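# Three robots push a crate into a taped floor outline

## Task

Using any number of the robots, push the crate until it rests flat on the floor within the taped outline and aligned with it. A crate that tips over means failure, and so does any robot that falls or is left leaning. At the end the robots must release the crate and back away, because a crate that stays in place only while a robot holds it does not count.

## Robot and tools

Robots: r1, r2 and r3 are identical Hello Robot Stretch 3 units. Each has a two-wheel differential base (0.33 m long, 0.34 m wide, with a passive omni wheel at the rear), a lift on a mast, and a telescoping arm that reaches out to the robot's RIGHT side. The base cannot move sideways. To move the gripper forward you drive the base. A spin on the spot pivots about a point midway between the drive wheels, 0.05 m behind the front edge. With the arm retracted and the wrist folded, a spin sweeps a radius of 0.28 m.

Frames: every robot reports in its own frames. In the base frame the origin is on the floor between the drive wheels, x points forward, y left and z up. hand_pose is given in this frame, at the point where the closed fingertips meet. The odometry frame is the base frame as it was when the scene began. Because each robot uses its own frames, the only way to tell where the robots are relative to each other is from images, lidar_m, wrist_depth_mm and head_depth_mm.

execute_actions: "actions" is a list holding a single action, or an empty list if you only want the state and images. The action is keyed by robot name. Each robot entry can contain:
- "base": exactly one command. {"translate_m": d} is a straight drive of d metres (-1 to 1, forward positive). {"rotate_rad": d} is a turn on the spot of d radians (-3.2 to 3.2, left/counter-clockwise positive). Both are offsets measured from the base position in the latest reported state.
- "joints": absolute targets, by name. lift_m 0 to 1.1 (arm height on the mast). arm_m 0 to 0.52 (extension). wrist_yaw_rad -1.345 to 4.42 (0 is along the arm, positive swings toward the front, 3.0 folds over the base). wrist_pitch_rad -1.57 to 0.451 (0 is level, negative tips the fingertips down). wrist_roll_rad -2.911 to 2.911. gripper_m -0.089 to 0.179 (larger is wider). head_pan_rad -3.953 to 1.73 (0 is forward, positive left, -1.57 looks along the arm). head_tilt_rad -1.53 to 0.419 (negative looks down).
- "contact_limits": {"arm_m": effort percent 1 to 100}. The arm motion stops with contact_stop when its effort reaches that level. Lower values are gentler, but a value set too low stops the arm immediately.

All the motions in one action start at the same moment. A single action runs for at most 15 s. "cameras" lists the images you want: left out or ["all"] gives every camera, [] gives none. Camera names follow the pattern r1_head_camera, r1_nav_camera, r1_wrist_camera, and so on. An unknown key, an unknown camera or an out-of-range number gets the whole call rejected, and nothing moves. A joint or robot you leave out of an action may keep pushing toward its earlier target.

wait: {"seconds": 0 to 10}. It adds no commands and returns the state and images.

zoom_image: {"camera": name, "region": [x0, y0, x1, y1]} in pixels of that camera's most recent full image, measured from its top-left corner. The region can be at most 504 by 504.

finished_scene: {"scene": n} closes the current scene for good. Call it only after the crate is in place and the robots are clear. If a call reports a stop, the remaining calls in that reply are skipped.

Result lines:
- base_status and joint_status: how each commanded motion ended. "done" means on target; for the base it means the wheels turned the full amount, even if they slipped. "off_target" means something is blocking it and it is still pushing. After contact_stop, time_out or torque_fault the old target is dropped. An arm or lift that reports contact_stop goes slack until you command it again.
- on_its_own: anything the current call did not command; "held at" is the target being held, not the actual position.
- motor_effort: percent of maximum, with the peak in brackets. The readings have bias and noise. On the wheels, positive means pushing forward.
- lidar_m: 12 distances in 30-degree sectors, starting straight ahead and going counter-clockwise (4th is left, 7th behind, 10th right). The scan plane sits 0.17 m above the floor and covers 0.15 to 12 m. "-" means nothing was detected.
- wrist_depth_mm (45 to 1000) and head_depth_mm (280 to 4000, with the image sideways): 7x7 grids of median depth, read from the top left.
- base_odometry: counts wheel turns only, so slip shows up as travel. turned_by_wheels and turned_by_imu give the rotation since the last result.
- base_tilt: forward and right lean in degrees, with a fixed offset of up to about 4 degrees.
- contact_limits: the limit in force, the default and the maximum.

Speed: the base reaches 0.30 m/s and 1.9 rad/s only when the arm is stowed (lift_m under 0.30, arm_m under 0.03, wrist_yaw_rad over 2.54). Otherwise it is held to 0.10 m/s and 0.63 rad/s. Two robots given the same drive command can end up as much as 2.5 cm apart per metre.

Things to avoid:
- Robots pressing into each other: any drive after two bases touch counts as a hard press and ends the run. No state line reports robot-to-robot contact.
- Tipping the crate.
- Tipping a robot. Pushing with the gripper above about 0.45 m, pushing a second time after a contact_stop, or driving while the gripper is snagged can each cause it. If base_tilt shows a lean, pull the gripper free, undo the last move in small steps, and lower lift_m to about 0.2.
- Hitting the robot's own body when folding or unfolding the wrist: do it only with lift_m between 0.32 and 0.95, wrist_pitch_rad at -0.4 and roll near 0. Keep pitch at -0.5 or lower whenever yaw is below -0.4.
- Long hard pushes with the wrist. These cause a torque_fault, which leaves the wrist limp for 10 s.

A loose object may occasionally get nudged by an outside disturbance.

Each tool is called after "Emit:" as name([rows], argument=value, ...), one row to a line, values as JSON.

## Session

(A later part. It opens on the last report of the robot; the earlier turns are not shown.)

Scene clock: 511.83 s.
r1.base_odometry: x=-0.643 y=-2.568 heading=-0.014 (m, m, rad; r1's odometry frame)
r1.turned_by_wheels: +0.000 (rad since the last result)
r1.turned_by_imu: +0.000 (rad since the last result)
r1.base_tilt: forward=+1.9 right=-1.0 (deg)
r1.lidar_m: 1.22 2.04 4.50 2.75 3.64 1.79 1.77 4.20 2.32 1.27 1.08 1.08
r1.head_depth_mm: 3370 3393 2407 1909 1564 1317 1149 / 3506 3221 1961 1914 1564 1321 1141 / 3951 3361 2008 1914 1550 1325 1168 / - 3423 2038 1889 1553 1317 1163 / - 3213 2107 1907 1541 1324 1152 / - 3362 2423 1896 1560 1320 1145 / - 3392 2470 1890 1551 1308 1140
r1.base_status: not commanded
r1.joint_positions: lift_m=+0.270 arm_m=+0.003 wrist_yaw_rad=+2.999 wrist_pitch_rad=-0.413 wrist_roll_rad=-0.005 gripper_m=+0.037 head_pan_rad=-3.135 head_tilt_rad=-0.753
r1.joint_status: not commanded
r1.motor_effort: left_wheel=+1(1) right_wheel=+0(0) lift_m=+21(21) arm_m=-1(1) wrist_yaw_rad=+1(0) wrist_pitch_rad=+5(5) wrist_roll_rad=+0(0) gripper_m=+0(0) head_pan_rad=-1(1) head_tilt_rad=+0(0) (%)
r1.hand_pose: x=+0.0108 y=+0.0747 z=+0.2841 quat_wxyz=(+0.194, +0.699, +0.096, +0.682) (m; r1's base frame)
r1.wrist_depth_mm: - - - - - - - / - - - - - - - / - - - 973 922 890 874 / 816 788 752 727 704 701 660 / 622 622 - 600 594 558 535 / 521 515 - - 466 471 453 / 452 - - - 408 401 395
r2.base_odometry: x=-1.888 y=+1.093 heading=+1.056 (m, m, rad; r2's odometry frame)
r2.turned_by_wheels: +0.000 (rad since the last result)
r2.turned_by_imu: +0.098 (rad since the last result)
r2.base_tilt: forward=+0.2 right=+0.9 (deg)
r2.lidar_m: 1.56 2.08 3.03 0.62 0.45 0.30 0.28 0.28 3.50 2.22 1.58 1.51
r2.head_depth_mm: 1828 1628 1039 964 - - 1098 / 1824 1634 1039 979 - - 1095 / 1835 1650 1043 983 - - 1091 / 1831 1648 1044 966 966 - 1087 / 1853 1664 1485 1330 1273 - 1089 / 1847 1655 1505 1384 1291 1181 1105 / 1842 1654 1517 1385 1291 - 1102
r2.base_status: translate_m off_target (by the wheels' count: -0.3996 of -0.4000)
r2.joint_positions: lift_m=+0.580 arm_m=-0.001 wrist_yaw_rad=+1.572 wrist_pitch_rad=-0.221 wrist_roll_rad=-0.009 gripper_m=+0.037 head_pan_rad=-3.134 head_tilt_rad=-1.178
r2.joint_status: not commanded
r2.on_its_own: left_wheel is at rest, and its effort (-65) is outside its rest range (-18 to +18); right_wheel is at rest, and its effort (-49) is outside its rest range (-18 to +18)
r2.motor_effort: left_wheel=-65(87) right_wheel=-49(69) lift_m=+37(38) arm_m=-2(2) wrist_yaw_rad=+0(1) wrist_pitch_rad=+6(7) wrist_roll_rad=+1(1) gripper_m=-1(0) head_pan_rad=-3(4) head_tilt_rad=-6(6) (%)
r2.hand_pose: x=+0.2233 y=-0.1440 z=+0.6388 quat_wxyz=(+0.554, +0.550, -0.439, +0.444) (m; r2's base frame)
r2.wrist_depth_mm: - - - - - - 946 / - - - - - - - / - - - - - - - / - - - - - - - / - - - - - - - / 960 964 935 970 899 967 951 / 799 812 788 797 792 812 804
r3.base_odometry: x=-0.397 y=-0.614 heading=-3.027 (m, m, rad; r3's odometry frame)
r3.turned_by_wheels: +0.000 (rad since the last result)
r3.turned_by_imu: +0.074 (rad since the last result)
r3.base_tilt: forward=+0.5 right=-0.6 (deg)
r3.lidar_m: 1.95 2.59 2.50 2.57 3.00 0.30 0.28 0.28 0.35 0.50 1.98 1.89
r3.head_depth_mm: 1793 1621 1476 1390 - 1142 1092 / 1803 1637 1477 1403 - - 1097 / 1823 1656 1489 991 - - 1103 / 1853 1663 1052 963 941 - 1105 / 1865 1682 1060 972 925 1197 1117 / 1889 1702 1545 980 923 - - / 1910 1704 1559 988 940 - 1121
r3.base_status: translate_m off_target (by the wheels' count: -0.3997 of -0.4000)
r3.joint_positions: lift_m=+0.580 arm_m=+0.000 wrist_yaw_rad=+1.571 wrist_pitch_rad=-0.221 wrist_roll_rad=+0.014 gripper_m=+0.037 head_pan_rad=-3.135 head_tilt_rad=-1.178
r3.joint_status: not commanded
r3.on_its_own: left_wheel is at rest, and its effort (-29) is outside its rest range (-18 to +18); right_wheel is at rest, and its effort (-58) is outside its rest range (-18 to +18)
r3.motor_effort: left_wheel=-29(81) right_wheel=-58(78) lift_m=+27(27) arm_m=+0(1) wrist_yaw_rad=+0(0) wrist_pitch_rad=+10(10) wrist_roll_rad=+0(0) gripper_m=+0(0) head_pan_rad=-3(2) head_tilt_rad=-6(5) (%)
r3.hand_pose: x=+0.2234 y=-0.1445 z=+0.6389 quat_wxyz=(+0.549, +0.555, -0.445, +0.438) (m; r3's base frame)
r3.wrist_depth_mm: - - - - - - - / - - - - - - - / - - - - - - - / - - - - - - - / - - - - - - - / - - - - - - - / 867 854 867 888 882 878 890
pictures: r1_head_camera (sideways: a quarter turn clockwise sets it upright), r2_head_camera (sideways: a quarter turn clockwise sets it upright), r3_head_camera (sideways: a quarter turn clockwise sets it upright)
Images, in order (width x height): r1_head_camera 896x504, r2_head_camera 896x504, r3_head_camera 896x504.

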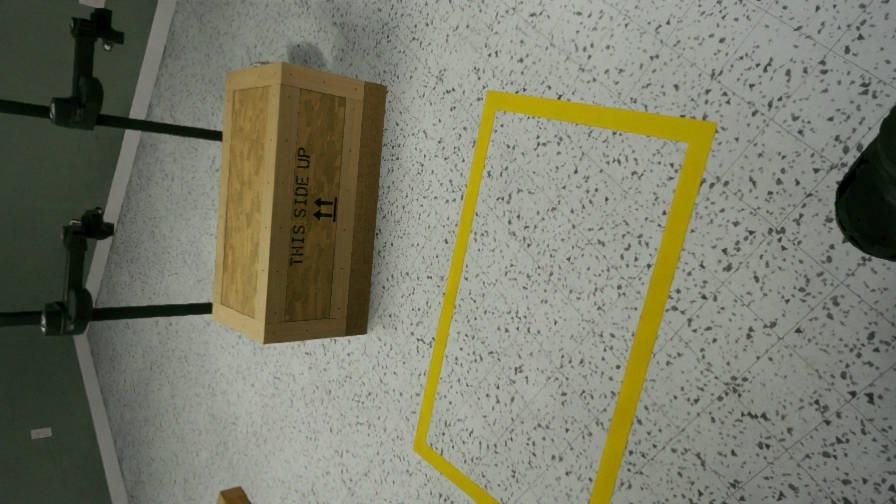

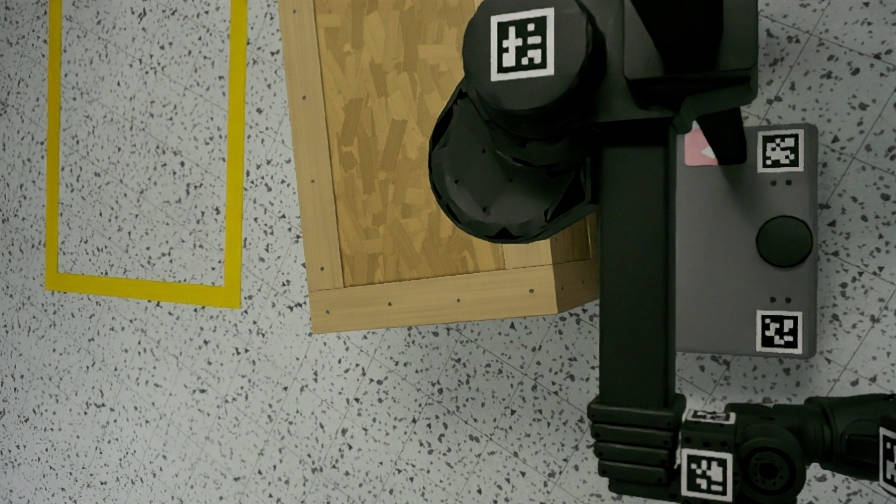

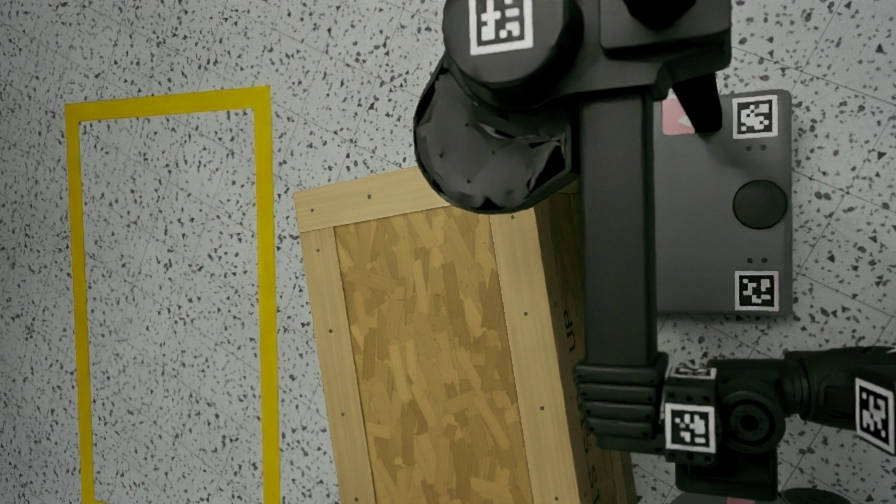

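Emit:
execute_actions([
  {"r2":{"base":{"translate_m":-0.13}},"r3":{"base":{"translate_m":-0.02}}},
], cameras=["r2_head_camera","r3_head_camera","r1_head_camera"])

Scene clock: 528.53 s.
r1.base_odometry: x=-0.643 y=-2.568 heading=-0.014 (m, m, rad; r1's odometry frame)
r1.turned_by_wheels: +0.000 (rad since the last result)
r1.turned_by_imu: +0.000 (rad since the last result)
r1.base_tilt: forward=+1.8 right=-1.0 (deg)
r1.lidar_m: 1.22 2.04 4.48 2.74 3.65 1.77 1.75 4.20 2.32 1.27 1.08 1.08
r1.head_depth_mm: 3374 3414 2447 1905 1546 1322 1141 / 3619 3215 1978 1892 1561 1317 1148 / 3967 3385 1987 1897 1555 1324 1170 / - 3437 2036 1872 1558 1317 1169 / - 3210 2082 1904 1546 1315 1144 / - 3377 2474 1882 1560 1323 1147 / - 3327 2429 1886 1542 1318 1144
r1.base_status: not commanded
r1.joint_positions: lift_m=+0.270 arm_m=+0.003 wrist_yaw_rad=+2.999 wrist_pitch_rad=-0.413 wrist_roll_rad=-0.005 gripper_m=+0.037 head_pan_rad=-3.135 head_tilt_rad=-0.753
r1.joint_status: not commanded
r1.motor_effort: left_wheel=+2(1) right_wheel=+0(0) lift_m=+21(21) arm_m=-1(0) wrist_yaw_rad=+1(0) wrist_pitch_rad=+6(6) wrist_roll_rad=+0(0) gripper_m=+0(0) head_pan_rad=-1(1) head_tilt_rad=+0(0) (%)
r1.hand_pose: x=+0.0108 y=+0.0747 z=+0.2841 quat_wxyz=(+0.194, +0.699, +0.096, +0.682) (m; r1's base frame)
r1.wrist_depth_mm: - - - - - - - / - - - - - - - / - - - 948 940 898 861 / 825 778 741 717 695 673 681 / 644 608 - 586 589 552 538 / 521 518 - - 459 473 458 / 447 - - - 416 399 395
r2.base_odometry: x=-1.952 y=+0.980 heading=+1.055 (m, m, rad; r2's odometry frame)
r2.turned_by_wheels: -0.001 (rad since the last result)
r2.turned_by_imu: +0.072 (rad since the last result)
r2.base_tilt: forward=+0.3 right=+1.0 (deg)
r2.lidar_m: 1.61 2.28 3.02 0.61 0.42 0.29 0.28 0.28 3.52 2.10 1.58 1.53
r2.head_depth_mm: 1831 1652 1032 971 - - 1102 / 1822 1647 1043 975 - - 1101 / 1813 1650 1041 982 - - 1090 / 1836 1656 1048 967 972 - 1085 / 1840 1660 1510 1345 1273 - 1088 / 1846 1648 1516 1382 1297 1176 1107 / 1861 1663 1523 1389 1291 - 1110
r2.base_status: translate_m off_target (by the wheels' count: -0.1296 of -0.1300)
r2.joint_positions: lift_m=+0.580 arm_m=-0.001 wrist_yaw_rad=+1.572 wrist_pitch_rad=-0.221 wrist_roll_rad=-0.009 gripper_m=+0.037 head_pan_rad=-3.134 head_tilt_rad=-1.178
r2.joint_status: not commanded
r2.on_its_own: left_wheel is at rest, and its effort (-68) is outside its rest range (-18 to +18); right_wheel is at rest, and its effort (-46) is outside its rest range (-18 to +18)
r2.motor_effort: left_wheel=-68(81) right_wheel=-46(63) lift_m=+37(37) arm_m=-3(2) wrist_yaw_rad=-1(0) wrist_pitch_rad=+6(6) wrist_roll_rad=+1(0) gripper_m=+0(0) head_pan_rad=-4(4) head_tilt_rad=-5(4) (%)
r2.hand_pose: x=+0.2233 y=-0.1440 z=+0.6388 quat_wxyz=(+0.554, +0.550, -0.439, +0.444) (m; r2's base frame)
r2.wrist_depth_mm: - - - - - - 956 / - - - - - - - / - - - - - - - / - - - - - - - / - - - - - - - / 936 957 925 968 916 965 978 / 781 803 799 793 811 794 808
r3.base_odometry: x=-0.377 y=-0.612 heading=-3.026 (m, m, rad; r3's odometry frame)
r3.turned_by_wheels: +0.000 (rad since the last result)
r3.turned_by_imu: +0.000 (rad since the last result)
r3.base_tilt: forward=+0.4 right=-0.5 (deg)
r3.lidar_m: 1.96 2.62 2.51 2.58 2.97 0.30 0.28 0.28 0.35 0.49 2.00 1.91
r3.head_depth_mm: 1789 1622 1473 1385 - 1141 1091 / 1813 1627 1485 1410 - - 1096 / 1829 1647 1473 991 - - 1101 / 1836 1659 1052 966 944 - 1113 / 1872 1689 1057 971 926 1193 1118 / 1888 1691 1534 978 926 - - / 1897 1720 1550 985 943 - 1119
r3.base_status: translate_m off_target (by the wheels' count: -0.0197 of -0.0200)
r3.joint_positions: lift_m=+0.580 arm_m=+0.000 wrist_yaw_rad=+1.571 wrist_pitch_rad=-0.221 wrist_roll_rad=+0.014 gripper_m=+0.037 head_pan_rad=-3.135 head_tilt_rad=-1.178
r3.joint_status: not commanded
r3.on_its_own: left_wheel is at rest, and its effort (-27) is outside its rest range (-18 to +18); right_wheel is at rest, and its effort (-62) is outside its rest range (-18 to +18)
r3.motor_effort: left_wheel=-27(46) right_wheel=-62(74) lift_m=+27(27) arm_m=+0(0) wrist_yaw_rad=-1(1) wrist_pitch_rad=+10(10) wrist_roll_rad=+0(0) gripper_m=+0(1) head_pan_rad=-4(3) head_tilt_rad=-5(5) (%)
r3.hand_pose: x=+0.2234 y=-0.1445 z=+0.6389 quat_wxyz=(+0.549, +0.555, -0.445, +0.438) (m; r3's base frame)
r3.wrist_depth_mm: - - - - - - - / - - - - - - - / - - - - - - - / - - - - - - - / - - - - - - - / - - - - - - - / 883 873 879 877 890 879 882
pictures: r1_head_camera (sideways: a quarter turn clockwise sets it upright), r2_head_camera (sideways: a quarter turn clockwise sets it upright), r3_head_camera (sideways: a quarter turn clockwise sets it upright)
Images, in order (width x height): r1_head_camera 896x504, r2_head_camera 896x504, r3_head_camera 896x504.

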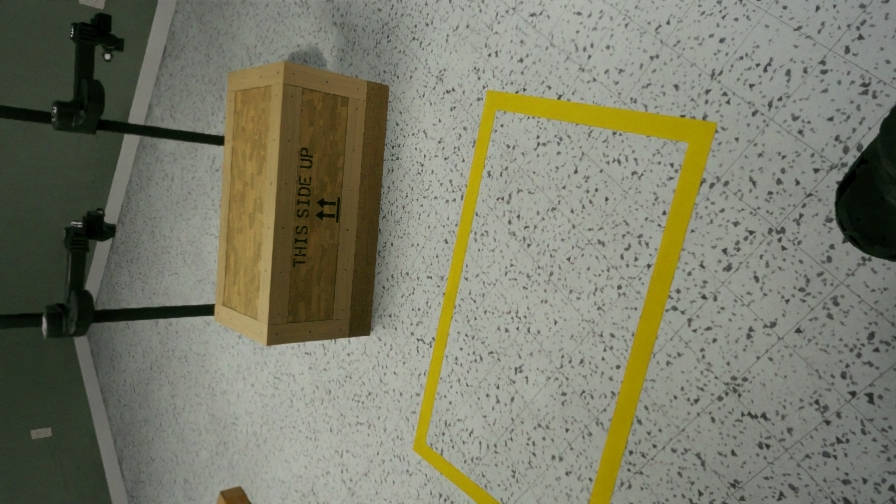

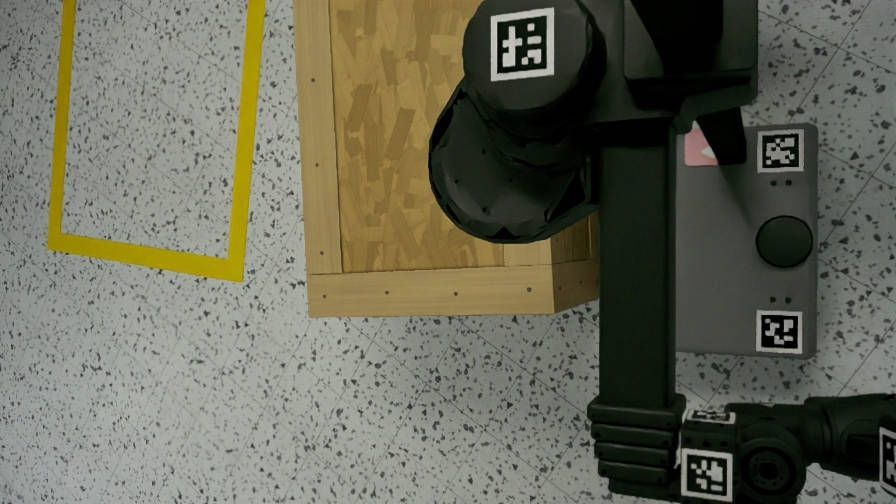

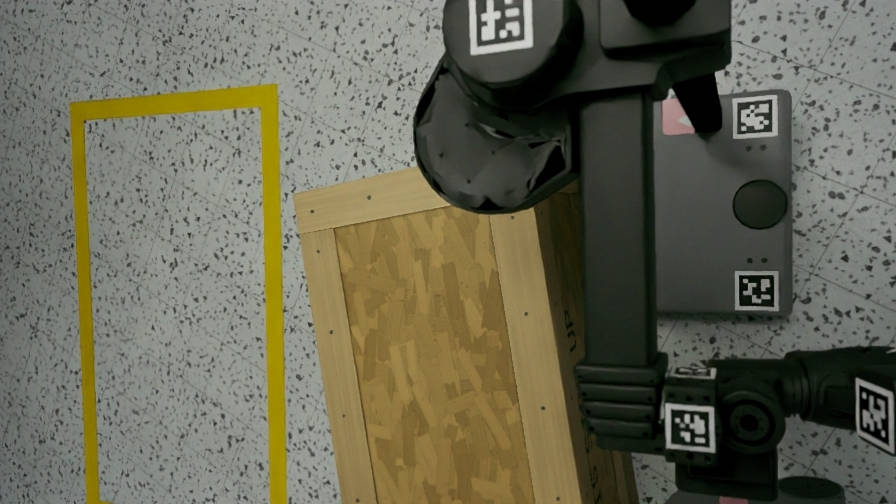

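Emit:
execute_actions([
  {"r1":{"base":{"rotate_rad":0.20}},"r2":{"base":{"rotate_rad":-0.08}},"r3":{"base":{"rotate_rad":-0.55}}},
], cameras=[])

Emit:
execute_actions([
  {"r1":{"base":{"translate_m":-1.0}},"r3":{"base":{"translate_m":0.2}}},
], cameras=[])

Emit:
execute_actions([
  {"r1":{"base":{"translate_m":-0.39},"joints":{"head_tilt_rad":-1.19,"lift_m":0.58}},"r3":{"base":{"rotate_rad":0.41}}},
], cameras=[])

Emit:
execute_actions([
  {"r1":{"base":{"rotate_rad":-0.435},"joints":{"wrist_yaw_rad":1.57,"wrist_pitch_rad":-0.2}}},
], cameras=["r2_head_camera","r3_head_camera","r1_head_camera"])

Scene clock: 545.23 s.
r1.base_odometry: x=-0.643 y=-2.568 heading=+0.186 (m, m, rad; r1's odometry frame)
r1.turned_by_wheels: +0.200 (rad since the last result)
r1.turned_by_imu: +0.200 (rad since the last result)
r1.base_tilt: forward=+1.9 right=-0.9 (deg)
r1.lidar_m: 1.39 3.07 2.75 3.93 3.65 1.75 1.77 4.18 1.68 1.16 1.08 1.10
r1.head_depth_mm: 3791 3410 1913 1909 1556 1323 1154 / - 3375 1946 1923 1560 1319 1152 / - 3199 2024 1881 1566 1321 1171 / - 3389 2323 1893 1565 1321 1162 / - 3368 2437 1889 1545 1316 1144 / - 3324 2433 1884 1552 1317 1148 / 3824 3418 2417 1895 1561 1320 1143
r1.base_status: done
r1.joint_positions: lift_m=+0.270 arm_m=+0.003 wrist_yaw_rad=+2.999 wrist_pitch_rad=-0.413 wrist_roll_rad=-0.005 gripper_m=+0.037 head_pan_rad=-3.135 head_tilt_rad=-0.753
r1.joint_status: not commanded
r1.motor_effort: left_wheel=-3(11) right_wheel=+3(8) lift_m=+21(21) arm_m=+0(1) wrist_yaw_rad=+0(1) wrist_pitch_rad=+6(6) wrist_roll_rad=+0(0) gripper_m=+0(0) head_pan_rad=-1(1) head_tilt_rad=+0(0) (%)
r1.hand_pose: x=+0.0108 y=+0.0747 z=+0.2841 quat_wxyz=(+0.194, +0.699, +0.096, +0.682) (m; r1's base frame)
r1.wrist_depth_mm: - - - - - - - / - - - - - - - / - - - 946 946 907 847 / 817 786 763 728 706 707 670 / 645 612 - 589 597 554 545 / 511 516 - - 469 473 463 / 453 - - - 415 401 390
r2.base_odometry: x=-1.952 y=+0.980 heading=+0.975 (m, m, rad; r2's odometry frame)
r2.turned_by_wheels: -0.080 (rad since the last result)
r2.turned_by_imu: -0.079 (rad since the last result)
r2.base_tilt: forward=+0.2 right=+1.0 (deg)
r2.lidar_m: 1.58 2.10 3.01 0.60 0.46 0.30 0.28 0.28 3.53 2.26 1.61 1.54
r2.head_depth_mm: 1816 1640 1037 967 - - 1100 / 1824 1648 1042 978 - - 1103 / 1823 1662 1048 985 - - 1087 / 1831 1651 1042 963 964 - 1089 / 1840 1646 1466 972 1088 - 1098 / 1845 1660 1520 1380 1291 1176 1108 / 1851 1659 1514 1390 1290 - 1106
r2.base_status: done
r2.joint_positions: lift_m=+0.580 arm_m=-0.001 wrist_yaw_rad=+1.571 wrist_pitch_rad=-0.221 wrist_roll_rad=-0.009 gripper_m=+0.037 head_pan_rad=-3.134 head_tilt_rad=-1.178
r2.joint_status: not commanded
r2.motor_effort: left_wheel=+3(53) right_wheel=-2(52) lift_m=+37(37) arm_m=-2(2) wrist_yaw_rad=+0(0) wrist_pitch_rad=+6(6) wrist_roll_rad=+1(1) gripper_m=+1(0) head_pan_rad=-4(3) head_tilt_rad=-6(5) (%)
r2.hand_pose: x=+0.2233 y=-0.1440 z=+0.6388 quat_wxyz=(+0.554, +0.550, -0.439, +0.444) (m; r2's base frame)
r2.wrist_depth_mm: - - - - - - - / - - - - - - - / - - - - - - - / - - - - - - - / - - - - - - - / 957 942 902 946 928 945 969 / 787 803 797 792 798 799 800
r3.base_odometry: x=-0.377 y=-0.612 heading=+2.707 (m, m, rad; r3's odometry frame)
r3.turned_by_wheels: -0.550 (rad since the last result)
r3.turned_by_imu: -0.544 (rad since the last result)
r3.base_tilt: forward=+0.4 right=-0.6 (deg)
r3.lidar_m: 1.91 1.95 2.56 2.51 2.57 3.00 0.30 0.28 0.28 0.34 0.48 2.02
r3.head_depth_mm: 1807 1619 1472 1388 - 1133 1094 / 1810 1622 1479 1405 - - 1098 / 1825 1647 1494 1417 - - 1102 / 1857 1675 1512 1389 1282 - 1104 / 1877 1682 1522 1385 914 1189 1116 / 1884 1699 1540 981 922 - - / 1898 1709 1553 989 909 - 1131
r3.base_status: done
r3.joint_positions: lift_m=+0.580 arm_m=+0.000 wrist_yaw_rad=+1.571 wrist_pitch_rad=-0.221 wrist_roll_rad=+0.014 gripper_m=+0.037 head_pan_rad=-3.135 head_tilt_rad=-1.178
r3.joint_status: not commanded
r3.motor_effort: left_wheel=+2(15) right_wheel=-3(61) lift_m=+27(27) arm_m=+0(0) wrist_yaw_rad=+0(1) wrist_pitch_rad=+10(10) wrist_roll_rad=+0(0) gripper_m=+0(0) head_pan_rad=-2(2) head_tilt_rad=-6(4) (%)
r3.hand_pose: x=+0.2234 y=-0.1445 z=+0.6389 quat_wxyz=(+0.549, +0.555, -0.445, +0.438) (m; r3's base frame)
r3.wrist_depth_mm: - - - - - - - / - - - - - - - / - - - - - - - / - - - - - - - / - - - - - - - / - - - - - - - / 877 871 873 869 895 880 888
pictures: none
No camera images: the call's "cameras" was empty. Leave "cameras" out to get every camera's image.

Scene clock: 550.23 s.
r1.base_odometry: x=-1.626 y=-2.752 heading=+0.186 (m, m, rad; r1's odometry frame)
r1.turned_by_wheels: +0.000 (rad since the last result)
r1.turned_by_imu: +0.002 (rad since the last result)
r1.base_tilt: forward=+1.9 right=-1.0 (deg)
r1.lidar_m: 2.14 4.74 3.22 3.30 0.91 0.82 0.82 3.39 2.64 1.75 1.62 1.68
r1.head_depth_mm: 3164 2937 2425 1330 1187 1321 1147 / 3589 3063 2347 1324 1242 1319 1145 / 3869 3364 2446 1420 1334 1324 1169 / 3664 3436 2465 1892 1553 1322 1166 / 3472 3361 2418 1895 1563 1311 1146 / 3224 3359 2345 1888 1545 1314 1148 / 3042 3172 2341 1915 1554 1315 1140
r1.base_status: done
r1.joint_positions: lift_m=+0.270 arm_m=+0.003 wrist_yaw_rad=+2.999 wrist_pitch_rad=-0.413 wrist_roll_rad=-0.005 gripper_m=+0.037 head_pan_rad=-3.135 head_tilt_rad=-0.753
r1.joint_status: not commanded
r1.motor_effort: left_wheel=-2(15) right_wheel=+2(8) lift_m=+21(21) arm_m=-1(1) wrist_yaw_rad=+1(0) wrist_pitch_rad=+5(5) wrist_roll_rad=+0(0) gripper_m=+0(0) head_pan_rad=-1(1) head_tilt_rad=+1(0) (%)
r1.hand_pose: x=+0.0108 y=+0.0747 z=+0.2841 quat_wxyz=(+0.194, +0.699, +0.096, +0.682) (m; r1's base frame)
r1.wrist_depth_mm: 760 - - - - - - / 803 - - - - - - / 812 995 - 986 929 873 861 / 746 794 745 720 703 692 656 / 632 603 - 591 594 555 536 / 526 521 - - 471 468 454 / 455 - - - 413 408 397
r2.base_odometry: x=-1.952 y=+0.980 heading=+0.975 (m, m, rad; r2's odometry frame)
r2.turned_by_wheels: +0.000 (rad since the last result)
r2.turned_by_imu: -0.001 (rad since the last result)
r2.base_tilt: forward=+0.2 right=+0.9 (deg)
r2.lidar_m: 1.58 2.11 3.00 0.50 0.46 0.30 0.28 0.28 3.52 2.27 1.61 1.54
r2.head_depth_mm: 1595 1585 1040 969 - - 1101 / 1588 1629 1043 981 - - 1097 / 1838 1648 1050 983 - - 1086 / 1837 1657 1046 968 970 - 1088 / 1855 1655 1472 975 1093 - 1088 / 1851 1661 1503 1382 1293 1176 1108 / 1865 1663 1521 1390 1297 - 1104
r2.base_status: not commanded
r2.joint_positions: lift_m=+0.580 arm_m=-0.001 wrist_yaw_rad=+1.571 wrist_pitch_rad=-0.221 wrist_roll_rad=-0.009 gripper_m=+0.037 head_pan_rad=-3.134 head_tilt_rad=-1.178
r2.joint_status: not commanded
r2.motor_effort: left_wheel=+4(3) right_wheel=-2(2) lift_m=+36(37) arm_m=-2(2) wrist_yaw_rad=-1(1) wrist_pitch_rad=+6(6) wrist_roll_rad=+1(1) gripper_m=-1(0) head_pan_rad=-4(4) head_tilt_rad=-5(5) (%)
r2.hand_pose: x=+0.2233 y=-0.1440 z=+0.6388 quat_wxyz=(+0.554, +0.550, -0.439, +0.444) (m; r2's base frame)
r2.wrist_depth_mm: - - - - - - - / - - - - - - - / - - - - - - - / - - - - - - - / - - - - - - - / 943 943 901 941 943 985 928 / 797 805 788 802 797 803 805
r3.base_odometry: x=-0.558 y=-0.528 heading=+2.707 (m, m, rad; r3's odometry frame)
r3.turned_by_wheels: +0.000 (rad since the last result)
r3.turned_by_imu: -0.001 (rad since the last result)
r3.base_tilt: forward=+0.4 right=-0.6 (deg)
r3.lidar_m: 1.71 1.75 2.29 2.52 2.58 3.20 0.47 0.43 0.43 0.40 0.50 1.80
r3.head_depth_mm: 1786 1621 1479 1387 - 1142 1092 / 1803 1635 1491 1416 - - 1095 / 1822 1642 1511 1409 - - 1099 / 1847 1664 1511 1341 1301 - 1107 / 1883 1678 1521 1011 1291 1194 1115 / 1888 1697 1074 987 1088 - - / 1913 1719 1078 984 972 - 982
r3.base_status: done
r3.joint_positions: lift_m=+0.580 arm_m=+0.000 wrist_yaw_rad=+1.571 wrist_pitch_rad=-0.221 wrist_roll_rad=+0.014 gripper_m=+0.037 head_pan_rad=-3.135 head_tilt_rad=-1.178
r3.joint_status: not commanded
r3.motor_effort: left_wheel=+2(8) right_wheel=-3(4) lift_m=+27(27) arm_m=+0(0) wrist_yaw_rad=-1(0) wrist_pitch_rad=+10(10) wrist_roll_rad=+0(0) gripper_m=+0(1) head_pan_rad=-2(2) head_tilt_rad=-5(4) (%)
r3.hand_pose: x=+0.2234 y=-0.1445 z=+0.6389 quat_wxyz=(+0.549, +0.555, -0.445, +0.438) (m; r3's base frame)
r3.wrist_depth_mm: - - - - - - - / - - - - - - - / - - - - - - - / - - - - - - - / - - - - - - - / - - - - - - - / 867 889 870 889 891 889 876
pictures: none
No camera images: the call's "cameras" was empty. Leave "cameras" out to get every camera's image.

Scene clock: 555.50 s.
r1.base_odometry: x=-2.009 y=-2.824 heading=+0.185 (m, m, rad; r1's odometry frame)
r1.turned_by_wheels: +0.000 (rad since the last result)
r1.turned_by_imu: +0.001 (rad since the last result)
r1.base_tilt: forward=+1.8 right=-1.0 (deg)
r1.lidar_m: 2.44 5.39 3.47 0.82 0.51 0.45 0.45 3.06 2.98 2.02 1.86 1.91
r1.head_depth_mm: 1854 1464 1063 979 1208 1168 1109 / 1882 1669 1058 988 - 1157 1109 / 1871 1671 1494 999 - - 1110 / 1860 1680 1515 1412 - - 1102 / 1854 1662 1511 1384 1293 - 1099 / 1848 1676 1505 1370 1304 1198 1106 / 1741 1651 1502 1375 1297 - 1085
r1.base_status: done
r1.joint_positions: lift_m=+0.580 arm_m=+0.003 wrist_yaw_rad=+2.999 wrist_pitch_rad=-0.413 wrist_roll_rad=-0.005 gripper_m=+0.037 head_pan_rad=-3.135 head_tilt_rad=-1.176
r1.joint_status: all done
r1.motor_effort: left_wheel=-3(13) right_wheel=+2(8) lift_m=+39(42) arm_m=-1(1) wrist_yaw_rad=+1(2) wrist_pitch_rad=+6(5) wrist_roll_rad=+0(0) gripper_m=+0(0) head_pan_rad=+0(1) head_tilt_rad=-6(25) (%)
r1.hand_pose: x=+0.0108 y=+0.0747 z=+0.5934 quat_wxyz=(+0.194, +0.699, +0.096, +0.682) (m; r1's base frame)
r1.wrist_depth_mm: - - - - - - - / - - - - - - - / - 862 - - - - - / 653 639 - - - - - / 502 607 - - - - 954 / 456 624 - 839 803 842 816 / 465 628 - 755 742 702 704
r2.base_odometry: x=-1.952 y=+0.980 heading=+0.975 (m, m, rad; r2's odometry frame)
r2.turned_by_wheels: +0.000 (rad since the last result)
r2.turned_by_imu: -0.001 (rad since the last result)
r2.base_tilt: forward=+0.2 right=+1.0 (deg)
r2.lidar_m: 1.58 2.11 3.02 0.50 0.46 0.30 0.28 0.28 3.50 2.27 1.61 1.54
r2.head_depth_mm: 1818 1512 1043 966 - - 1095 / 1829 1641 1039 979 - - 1100 / 1829 1666 1040 981 - - 1088 / 1833 1652 1043 969 967 - 1090 / 1834 1662 1467 979 1089 - 1092 / 1840 1650 1519 1393 1296 1177 1106 / 1850 1656 1518 1383 1293 - 1099
r2.base_status: not commanded
r2.joint_positions: lift_m=+0.580 arm_m=-0.001 wrist_yaw_rad=+1.571 wrist_pitch_rad=-0.221 wrist_roll_rad=-0.009 gripper_m=+0.037 head_pan_rad=-3.134 head_tilt_rad=-1.178
r2.joint_status: not commanded
r2.motor_effort: left_wheel=+1(3) right_wheel=-2(2) lift_m=+37(36) arm_m=-2(3) wrist_yaw_rad=+0(0) wrist_pitch_rad=+6(6) wrist_roll_rad=+1(1) gripper_m=+0(0) head_pan_rad=-3(5) head_tilt_rad=-6(6) (%)
r2.hand_pose: x=+0.2233 y=-0.1440 z=+0.6388 quat_wxyz=(+0.554, +0.550, -0.439, +0.444) (m; r2's base frame)
r2.wrist_depth_mm: - - - - - - - / - - - - - - - / - - - - - - - / - - - - - - - / - - - - - - - / 943 952 916 958 915 937 981 / 800 790 801 802 800 804 804
r3.base_odometry: x=-0.558 y=-0.528 heading=+3.117 (m, m, rad; r3's odometry frame)
r3.turned_by_wheels: +0.410 (rad since the last result)
r3.turned_by_imu: +0.404 (rad since the last result)
r3.base_tilt: forward=+0.5 right=-0.5 (deg)
r3.lidar_m: 1.72 2.09 2.52 2.54 3.09 0.50 0.43 0.43 0.41 0.40 1.90 1.71
r3.head_depth_mm: 1790 1623 1477 1383 - 1139 1094 / 1804 1627 1492 1406 - - 1099 / 1839 1603 1049 991 - - 1098 / 1853 1450 1052 1021 1297 - 1106 / 1815 1471 1060 1004 1291 1189 1120 / 1882 1697 1075 998 1239 - - / 1909 1721 1080 985 1133 - 1136
r3.base_status: done
r3.joint_positions: lift_m=+0.580 arm_m=+0.000 wrist_yaw_rad=+1.571 wrist_pitch_rad=-0.221 wrist_roll_rad=+0.014 gripper_m=+0.037 head_pan_rad=-3.135 head_tilt_rad=-1.178
r3.joint_status: not commanded
r3.motor_effort: left_wheel=-2(6) right_wheel=+3(8) lift_m=+27(27) arm_m=+0(0) wrist_yaw_rad=-1(1) wrist_pitch_rad=+10(10) wrist_roll_rad=+0(0) gripper_m=+1(0) head_pan_rad=-3(2) head_tilt_rad=-5(5) (%)
r3.hand_pose: x=+0.2234 y=-0.1445 z=+0.6389 quat_wxyz=(+0.549, +0.555, -0.445, +0.438) (m; r3's base frame)
r3.wrist_depth_mm: - - - - - - - / - - - - - - - / - - - - - - - / - - - - - - - / - - - - - - - / - - - - - - - / 872 880 874 878 883 884 888
pictures: none
No camera images: the call's "cameras" was empty. Leave "cameras" out to get every camera's image.

Scene clock: 557.20 s.
r1.base_odometry: x=-2.009 y=-2.824 heading=-0.249 (m, m, rad; r1's odometry frame)
r1.turned_by_wheels: -0.435 (rad since the last result)
r1.turned_by_imu: -0.436 (rad since the last result)
r1.base_tilt: forward=+1.9 right=-1.0 (deg)
r1.lidar_m: 1.95 2.65 3.49 4.07 0.73 0.49 0.45 3.19 3.07 2.69 1.93 1.86
r1.head_depth_mm: 1846 1335 1061 1173 1309 1168 1109 / 1866 1673 1060 1052 - 1160 1113 / 1879 1485 1062 1000 - - 1102 / 1876 1458 1048 996 - - 1102 / 1822 1609 1085 1323 1297 - 1099 / 1853 1666 1513 1369 1297 1180 1097 / 1853 1650 1498 1376 1303 - -
r1.base_status: done
r1.joint_positions: lift_m=+0.580 arm_m=+0.003 wrist_yaw_rad=+1.573 wrist_pitch_rad=-0.222 wrist_roll_rad=-0.005 gripper_m=+0.037 head_pan_rad=-3.135 head_tilt_rad=-1.176
r1.joint_status: all done
r1.motor_effort: left_wheel=+4(8) right_wheel=-3(6) lift_m=+39(39) arm_m=-1(1) wrist_yaw_rad=-1(1) wrist_pitch_rad=+9(9) wrist_roll_rad=+0(0) gripper_m=+0(0) head_pan_rad=-1(0) head_tilt_rad=-5(6) (%)
r1.hand_pose: x=+0.2233 y=-0.1476 z=+0.6385 quat_wxyz=(+0.553, +0.551, -0.439, +0.443) (m; r1's base frame)
r1.wrist_depth_mm: - - - - - - - / - - - - - - - / - - - - - - - / - - - - - - - / - - - - - - - / - - - - 990 - - / 953 908 895 894 875 806 826
r2.base_odometry: x=-1.952 y=+0.980 heading=+0.975 (m, m, rad; r2's odometry frame)
r2.turned_by_wheels: +0.000 (rad since the last result)
r2.turned_by_imu: +0.000 (rad since the last result)
r2.base_tilt: forward=+0.2 right=+0.9 (deg)
r2.lidar_m: 1.58 2.11 3.01 0.50 0.46 0.30 0.28 0.28 3.52 2.27 1.61 1.53
r2.head_depth_mm: 1829 1457 1042 963 - - 1084 / 1827 1646 1039 978 - - 1103 / 1812 1643 1045 982 - - 1087 / 1836 1640 1044 968 968 - 1093 / 1859 1651 1470 971 1084 - 1088 / 1844 1655 1510 1379 1288 1180 1110 / 1858 1660 1511 1386 1286 - 1103
r2.base_status: not commanded
r2.joint_positions: lift_m=+0.580 arm_m=-0.001 wrist_yaw_rad=+1.571 wrist_pitch_rad=-0.221 wrist_roll_rad=-0.009 gripper_m=+0.037 head_pan_rad=-3.134 head_tilt_rad=-1.178
r2.joint_status: not commanded
r2.motor_effort: left_wheel=+3(2) right_wheel=-3(2) lift_m=+37(37) arm_m=-2(2) wrist_yaw_rad=-1(0) wrist_pitch_rad=+6(6) wrist_roll_rad=+1(0) gripper_m=+0(0) head_pan_rad=-4(3) head_tilt_rad=-5(5) (%)
r2.hand_pose: x=+0.2233 y=-0.1440 z=+0.6388 quat_wxyz=(+0.554, +0.550, -0.439, +0.444) (m; r2's base frame)
r2.wrist_depth_mm: - - - - - - - / - - - - - - - / - - - - - - - / - - - - - - - / - - - - - - - / 951 948 919 952 918 969 965 / 795 798 812 802 798 801 805
r3.base_odometry: x=-0.558 y=-0.528 heading=+3.117 (m, m, rad; r3's odometry frame)
r3.turned_by_wheels: +0.000 (rad since the last result)
r3.turned_by_imu: +0.000 (rad since the last result)
r3.base_tilt: forward=+0.4 right=-0.5 (deg)
r3.lidar_m: 1.72 2.09 2.52 2.54 3.07 0.50 0.43 0.43 0.41 0.40 1.90 1.71
r3.head_depth_mm: 1790 1618 1477 1386 - 1141 1095 / 1810 1630 1487 1401 - - 1093 / 1826 1619 1048 989 - - 1098 / 1832 1453 1053 1017 1299 - 1105 / 1864 1470 1060 1001 1291 1197 1117 / 1868 1693 1068 994 1240 - - / 1904 1704 1080 992 1133 - 1135
r3.base_status: not commanded
r3.joint_positions: lift_m=+0.580 arm_m=+0.000 wrist_yaw_rad=+1.571 wrist_pitch_rad=-0.221 wrist_roll_rad=+0.014 gripper_m=+0.037 head_pan_rad=-3.135 head_tilt_rad=-1.178
r3.joint_status: not commanded
r3.motor_effort: left_wheel=-2(1) right_wheel=+3(4) lift_m=+27(27) arm_m=-1(0) wrist_yaw_rad=-2(1) wrist_pitch_rad=+10(10) wrist_roll_rad=+0(0) gripper_m=+0(0) head_pan_rad=-3(2) head_tilt_rad=-5(5) (%)
r3.hand_pose: x=+0.2234 y=-0.1445 z=+0.6389 quat_wxyz=(+0.549, +0.555, -0.445, +0.438) (m; r3's base frame)
r3.wrist_depth_mm: - - - - - - - / - - - - - - - / - - - - - - - / - - - - - - - / - - - - - - - / - - - - - - - / 869 870 878 872 897 892 888
pictures: r1_head_camera (sideways: a quarter turn clockwise sets it upright), r2_head_camera (sideways: a quarter turn clockwise sets it upright), r3_head_camera (sideways: a quarter turn clockwise sets it upright)
Images, in order (width x height): r1_head_camera 896x504, r2_head_camera 896x504, r3_head_camera 896x504.

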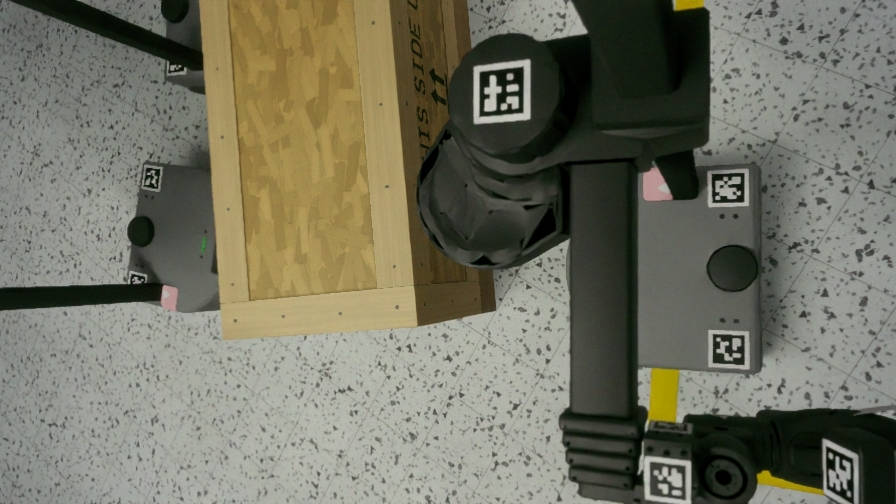

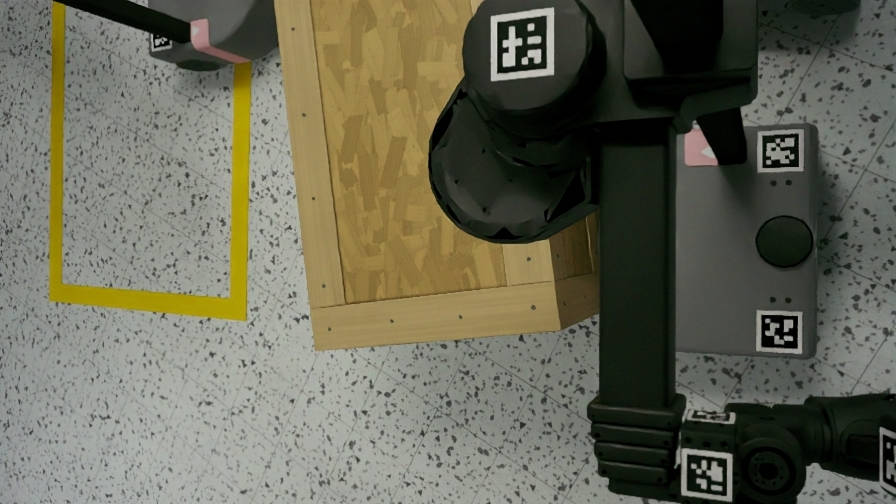

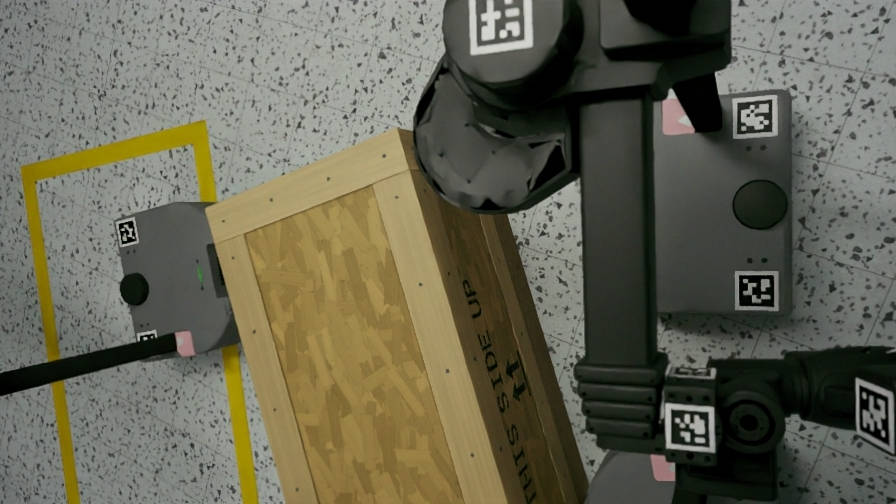

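Emit:
execute_actions([
  {"r1":{"base":{"translate_m":-0.165}}},
], cameras=[])

Emit:
execute_actions([
  {"r1":{"base":{"translate_m":-0.095}},"r2":{"base":{"translate_m":-0.09}}},
], cameras=["r2_head_camera","r3_head_camera","r1_head_camera"])

Scene clock: 567.70 s.
r1.base_odometry: x=-2.169 y=-2.783 heading=-0.249 (m, m, rad; r1's odometry frame)
r1.turned_by_wheels: +0.000 (rad since the last result)
r1.turned_by_imu: +0.000 (rad since the last result)
r1.base_tilt: forward=+1.9 right=-1.0 (deg)
r1.lidar_m: 2.09 2.86 3.54 3.88 0.46 0.31 0.29 0.29 2.99 2.89 2.10 2.00
r1.head_depth_mm: 1893 1439 1062 981 1282 1167 1111 / 1863 1685 1057 989 - 1165 1102 / 1875 1653 1055 989 - - 1108 / 1860 1451 1049 984 - - 1099 / 1804 1644 1059 981 1156 - 1100 / 1855 1661 1514 1373 1289 1177 1098 / 1841 1654 1502 1370 1300 - -
r1.base_status: done
r1.joint_positions: lift_m=+0.580 arm_m=+0.003 wrist_yaw_rad=+1.573 wrist_pitch_rad=-0.222 wrist_roll_rad=-0.005 gripper_m=+0.037 head_pan_rad=-3.135 head_tilt_rad=-1.176
r1.joint_status: not commanded
r1.motor_effort: left_wheel=+4(5) right_wheel=-2(8) lift_m=+39(39) arm_m=-1(1) wrist_yaw_rad=-1(2) wrist_pitch_rad=+9(9) wrist_roll_rad=+0(0) gripper_m=+0(0) head_pan_rad=-1(2) head_tilt_rad=-6(5) (%)
r1.hand_pose: x=+0.2233 y=-0.1477 z=+0.6385 quat_wxyz=(+0.553, +0.551, -0.439, +0.443) (m; r1's base frame)
r1.wrist_depth_mm: - - - - - - - / - - - - - - - / - - - - - - - / - - - - - - - / - - - - - - - / - - - - - - 988 / 938 896 885 877 848 837 828
r2.base_odometry: x=-1.952 y=+0.980 heading=+0.975 (m, m, rad; r2's odometry frame)
r2.turned_by_wheels: +0.000 (rad since the last result)
r2.turned_by_imu: -0.001 (rad since the last result)
r2.base_tilt: forward=+0.2 right=+0.9 (deg)
r2.lidar_m: 1.58 2.11 3.01 0.50 0.46 0.30 0.28 0.28 3.52 2.27 1.61 1.53
r2.head_depth_mm: 1819 1647 1043 967 - - 1084 / 1812 1653 1045 979 - - 1102 / 1832 1647 1042 979 - - 1086 / 1833 1647 1041 968 967 - 1087 / 1854 1653 1474 973 1090 - 1091 / 1845 1673 1511 1374 1291 1175 1112 / 1846 1669 1505 1390 1290 - 1105
r2.base_status: not commanded
r2.joint_positions: lift_m=+0.580 arm_m=-0.001 wrist_yaw_rad=+1.571 wrist_pitch_rad=-0.221 wrist_roll_rad=-0.009 gripper_m=+0.037 head_pan_rad=-3.134 head_tilt_rad=-1.178
r2.joint_status: not commanded
r2.motor_effort: left_wheel=+3(3) right_wheel=-3(2) lift_m=+37(37) arm_m=-2(2) wrist_yaw_rad=-1(0) wrist_pitch_rad=+6(6) wrist_roll_rad=+1(1) gripper_m=+1(0) head_pan_rad=-3(4) head_tilt_rad=-5(5) (%)
r2.hand_pose: x=+0.2233 y=-0.1440 z=+0.6388 quat_wxyz=(+0.554, +0.550, -0.439, +0.444) (m; r2's base frame)
r2.wrist_depth_mm: - - - - - - - / - - - - - - - / - - - - - - - / - - - - - - - / - - - - - - - / 927 977 939 980 885 975 949 / 798 803 796 789 792 789 809
r3.base_odometry: x=-0.558 y=-0.528 heading=+3.117 (m, m, rad; r3's odometry frame)
r3.turned_by_wheels: +0.000 (rad since the last result)
r3.turned_by_imu: -0.001 (rad since the last result)
r3.base_tilt: forward=+0.4 right=-0.5 (deg)
r3.lidar_m: 1.71 2.10 2.53 2.54 3.09 0.50 0.43 0.43 0.41 0.40 1.90 1.71
r3.head_depth_mm: 1791 1612 1476 1391 - 1135 1094 / 1800 1640 1487 1404 - - 1096 / 1817 1654 1045 989 - - 1103 / 1845 1451 1056 1016 1299 - 1105 / 1867 1451 1061 1002 1292 1195 1119 / 1836 1690 1065 996 1233 - - / 1900 1713 1076 987 1137 - 1133
r3.base_status: not commanded
r3.joint_positions: lift_m=+0.580 arm_m=+0.000 wrist_yaw_rad=+1.571 wrist_pitch_rad=-0.221 wrist_roll_rad=+0.014 gripper_m=+0.037 head_pan_rad=-3.135 head_tilt_rad=-1.178
r3.joint_status: not commanded
r3.motor_effort: left_wheel=-2(2) right_wheel=+3(3) lift_m=+27(27) arm_m=-1(1) wrist_yaw_rad=-1(1) wrist_pitch_rad=+10(10) wrist_roll_rad=+0(0) gripper_m=+2(1) head_pan_rad=-3(2) head_tilt_rad=-6(4) (%)
r3.hand_pose: x=+0.2234 y=-0.1445 z=+0.6389 quat_wxyz=(+0.549, +0.555, -0.445, +0.438) (m; r3's base frame)
r3.wrist_depth_mm: - - - - - - - / - - - - - - - / - - - - - - - / - - - - - - - / - - - - - - - / - - - - - - - / 870 883 871 885 885 903 885
pictures: none
No camera images: the call's "cameras" was empty. Leave "cameras" out to get every camera's image.

Scene clock: 570.57 s.
r1.base_odometry: x=-2.261 y=-2.760 heading=-0.249 (m, m, rad; r1's odometry frame)
r1.turned_by_wheels: +0.001 (rad since the last result)
r1.turned_by_imu: +0.056 (rad since the last result)
r1.base_tilt: forward=+1.9 right=-1.0 (deg)
r1.lidar_m: 2.20 3.11 3.57 0.71 0.35 0.28 0.28 0.30 2.96 2.84 2.12 2.07
r1.head_depth_mm: 1838 1679 1310 978 914 1162 1114 / 1876 1678 1054 989 - 1155 1106 / 1872 1680 1051 998 - - 1102 / 1770 1629 1047 981 - - 1097 / 1842 1681 1512 981 1170 - 1096 / 1854 1656 1498 1374 1290 1180 1098 / 1856 1637 1503 1374 1295 - -
r1.base_status: translate_m off_target (by the wheels' count: -0.0947 of -0.0950)
r1.joint_positions: lift_m=+0.580 arm_m=+0.003 wrist_yaw_rad=+1.571 wrist_pitch_rad=-0.221 wrist_roll_rad=-0.005 gripper_m=+0.037 head_pan_rad=-3.136 head_tilt_rad=-1.177
r1.joint_status: not commanded
r1.on_its_own: left_wheel is at rest, and its effort (-41) is outside its rest range (-18 to +18); right_wheel is at rest, and its effort (-62) is outside its rest range (-18 to +18)
r1.motor_effort: left_wheel=-41(52) right_wheel=-62(88) lift_m=+39(39) arm_m=+0(0) wrist_yaw_rad=-1(2) wrist_pitch_rad=+8(9) wrist_roll_rad=+0(0) gripper_m=+0(0) head_pan_rad=-1(0) head_tilt_rad=-5(6) (%)
r1.hand_pose: x=+0.2234 y=-0.1479 z=+0.6388 quat_wxyz=(+0.553, +0.551, -0.440, +0.443) (m; r1's base frame)
r1.wrist_depth_mm: - - - - - - - / - - - - - - - / - - - - - - - / - - - - - - - / - - - - - - - / - - - - - - 956 / 921 894 894 881 872 839 834
r2.base_odometry: x=-2.002 y=+0.905 heading=+0.975 (m, m, rad; r2's odometry frame)
r2.turned_by_wheels: +0.000 (rad since the last result)
r2.turned_by_imu: +0.153 (rad since the last result)
r2.base_tilt: forward=+0.3 right=+0.9 (deg)
r2.lidar_m: 1.70 2.56 0.51 0.62 0.33 0.28 0.28 0.31 3.50 2.02 1.60 1.58
r2.head_depth_mm: 1827 1636 1491 968 - - 1099 / 1838 1651 1481 980 - - 1105 / 1825 1663 1040 988 - - 1085 / 1839 1652 1048 965 1000 - 1088 / 1836 1660 1506 1372 1264 - 1089 / 1846 1654 1511 1375 1290 1177 1117 / 1846 1661 1509 1379 1300 - 1104
r2.base_status: translate_m off_target (by the wheels' count: -0.0897 of -0.0900)
r2.joint_positions: lift_m=+0.580 arm_m=-0.001 wrist_yaw_rad=+1.571 wrist_pitch_rad=-0.221 wrist_roll_rad=-0.009 gripper_m=+0.037 head_pan_rad=-3.134 head_tilt_rad=-1.178
r2.joint_status: not commanded
r2.on_its_own: left_wheel is at rest, and its effort (-37) is outside its rest range (-18 to +18); right_wheel is at rest, and its effort (-40) is outside its rest range (-18 to +18)
r2.motor_effort: left_wheel=-37(85) right_wheel=-40(71) lift_m=+36(37) arm_m=-2(2) wrist_yaw_rad=+0(1) wrist_pitch_rad=+6(6) wrist_roll_rad=+0(1) gripper_m=+0(0) head_pan_rad=-4(3) head_tilt_rad=-5(5) (%)
r2.hand_pose: x=+0.2234 y=-0.1440 z=+0.6390 quat_wxyz=(+0.554, +0.550, -0.439, +0.445) (m; r2's base frame)
r2.wrist_depth_mm: - - - - - - - / - - - - - - - / - - - - - - - / - - - - - - - / - - - - - - - / 965 925 918 948 907 946 964 / 794 794 801 798 791 811 789
r3.base_odometry: x=-0.558 y=-0.528 heading=+3.117 (m, m, rad; r3's odometry frame)
r3.turned_by_wheels: +0.000 (rad since the last result)
r3.turned_by_imu: +0.000 (rad since the last result)
r3.base_tilt: forward=+0.4 right=-0.5 (deg)
r3.lidar_m: 1.71 2.10 2.52 2.53 3.07 0.40 0.38 0.39 0.44 0.51 1.90 1.71
r3.head_depth_mm: 1785 1613 1486 1394 - 1139 1093 / 1819 1635 1492 1414 - - 1100 / 1822 1648 1055 982 - - 1100 / 1860 1664 1050 989 1275 - 1105 / 1821 1652 1062 982 1265 1196 1116 / 1828 1708 1072 989 1199 - - / 1892 1712 1085 987 1142 - 1133
r3.base_status: not commanded
r3.joint_positions: lift_m=+0.580 arm_m=+0.000 wrist_yaw_rad=+1.571 wrist_pitch_rad=-0.221 wrist_roll_rad=+0.014 gripper_m=+0.037 head_pan_rad=-3.135 head_tilt_rad=-1.178
r3.joint_status: not commanded
r3.motor_effort: left_wheel=-2(2) right_wheel=+3(3) lift_m=+27(27) arm_m=+0(0) wrist_yaw_rad=+0(1) wrist_pitch_rad=+10(10) wrist_roll_rad=+0(0) gripper_m=+1(0) head_pan_rad=-3(3) head_tilt_rad=-4(5) (%)
r3.hand_pose: x=+0.2234 y=-0.1445 z=+0.6389 quat_wxyz=(+0.549, +0.555, -0.445, +0.438) (m; r3's base frame)
r3.wrist_depth_mm: - - - - - - - / - - - - - - - / - - - - - - - / - - - - - - - / - - - - - - - / - - - - - - - / 881 872 869 876 886 885 880
pictures: r1_head_camera (sideways: a quarter turn clockwise sets it upright), r2_head_camera (sideways: a quarter turn clockwise sets it upright), r3_head_camera (sideways: a quarter turn clockwise sets it upright)
Images, in order (width x height): r1_head_camera 896x504, r2_head_camera 896x504, r3_head_camera 896x504.

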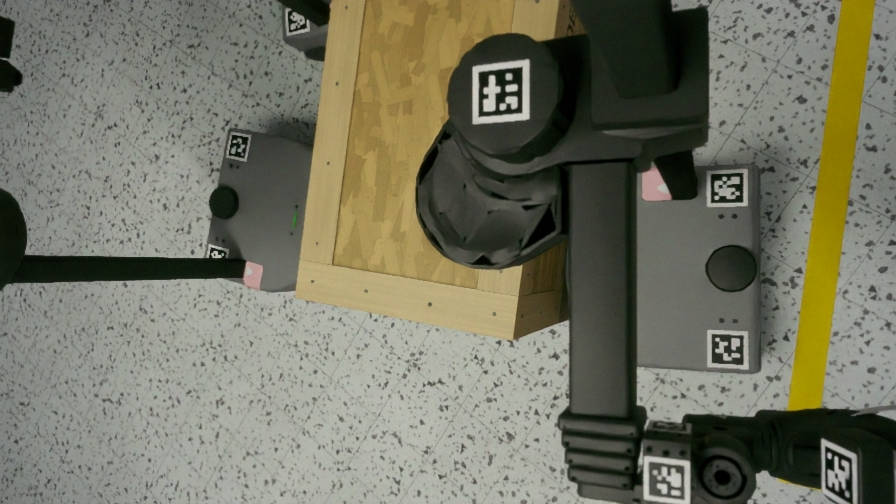

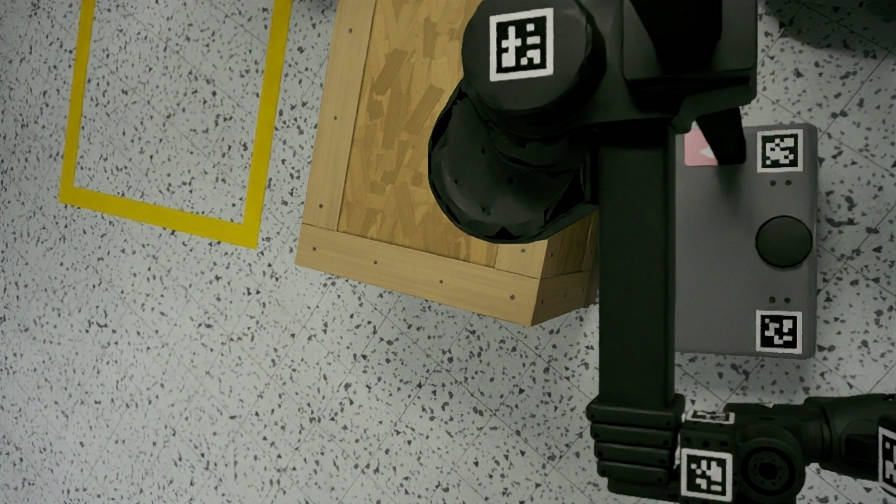

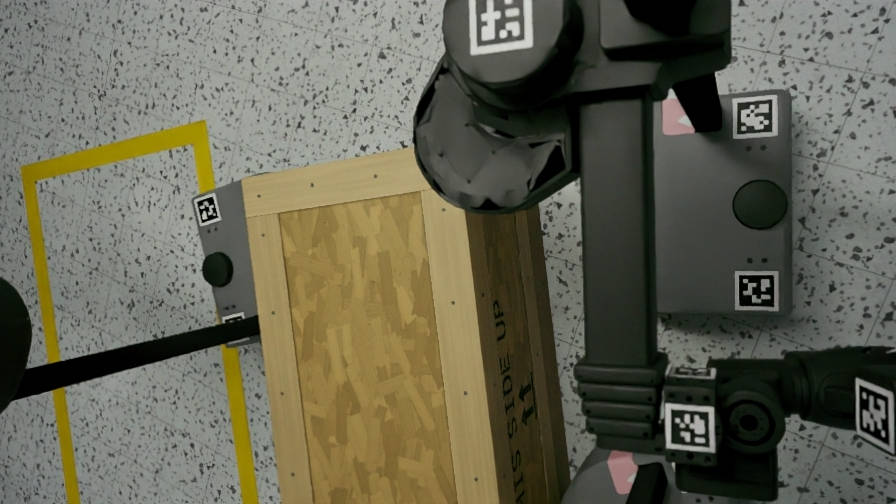

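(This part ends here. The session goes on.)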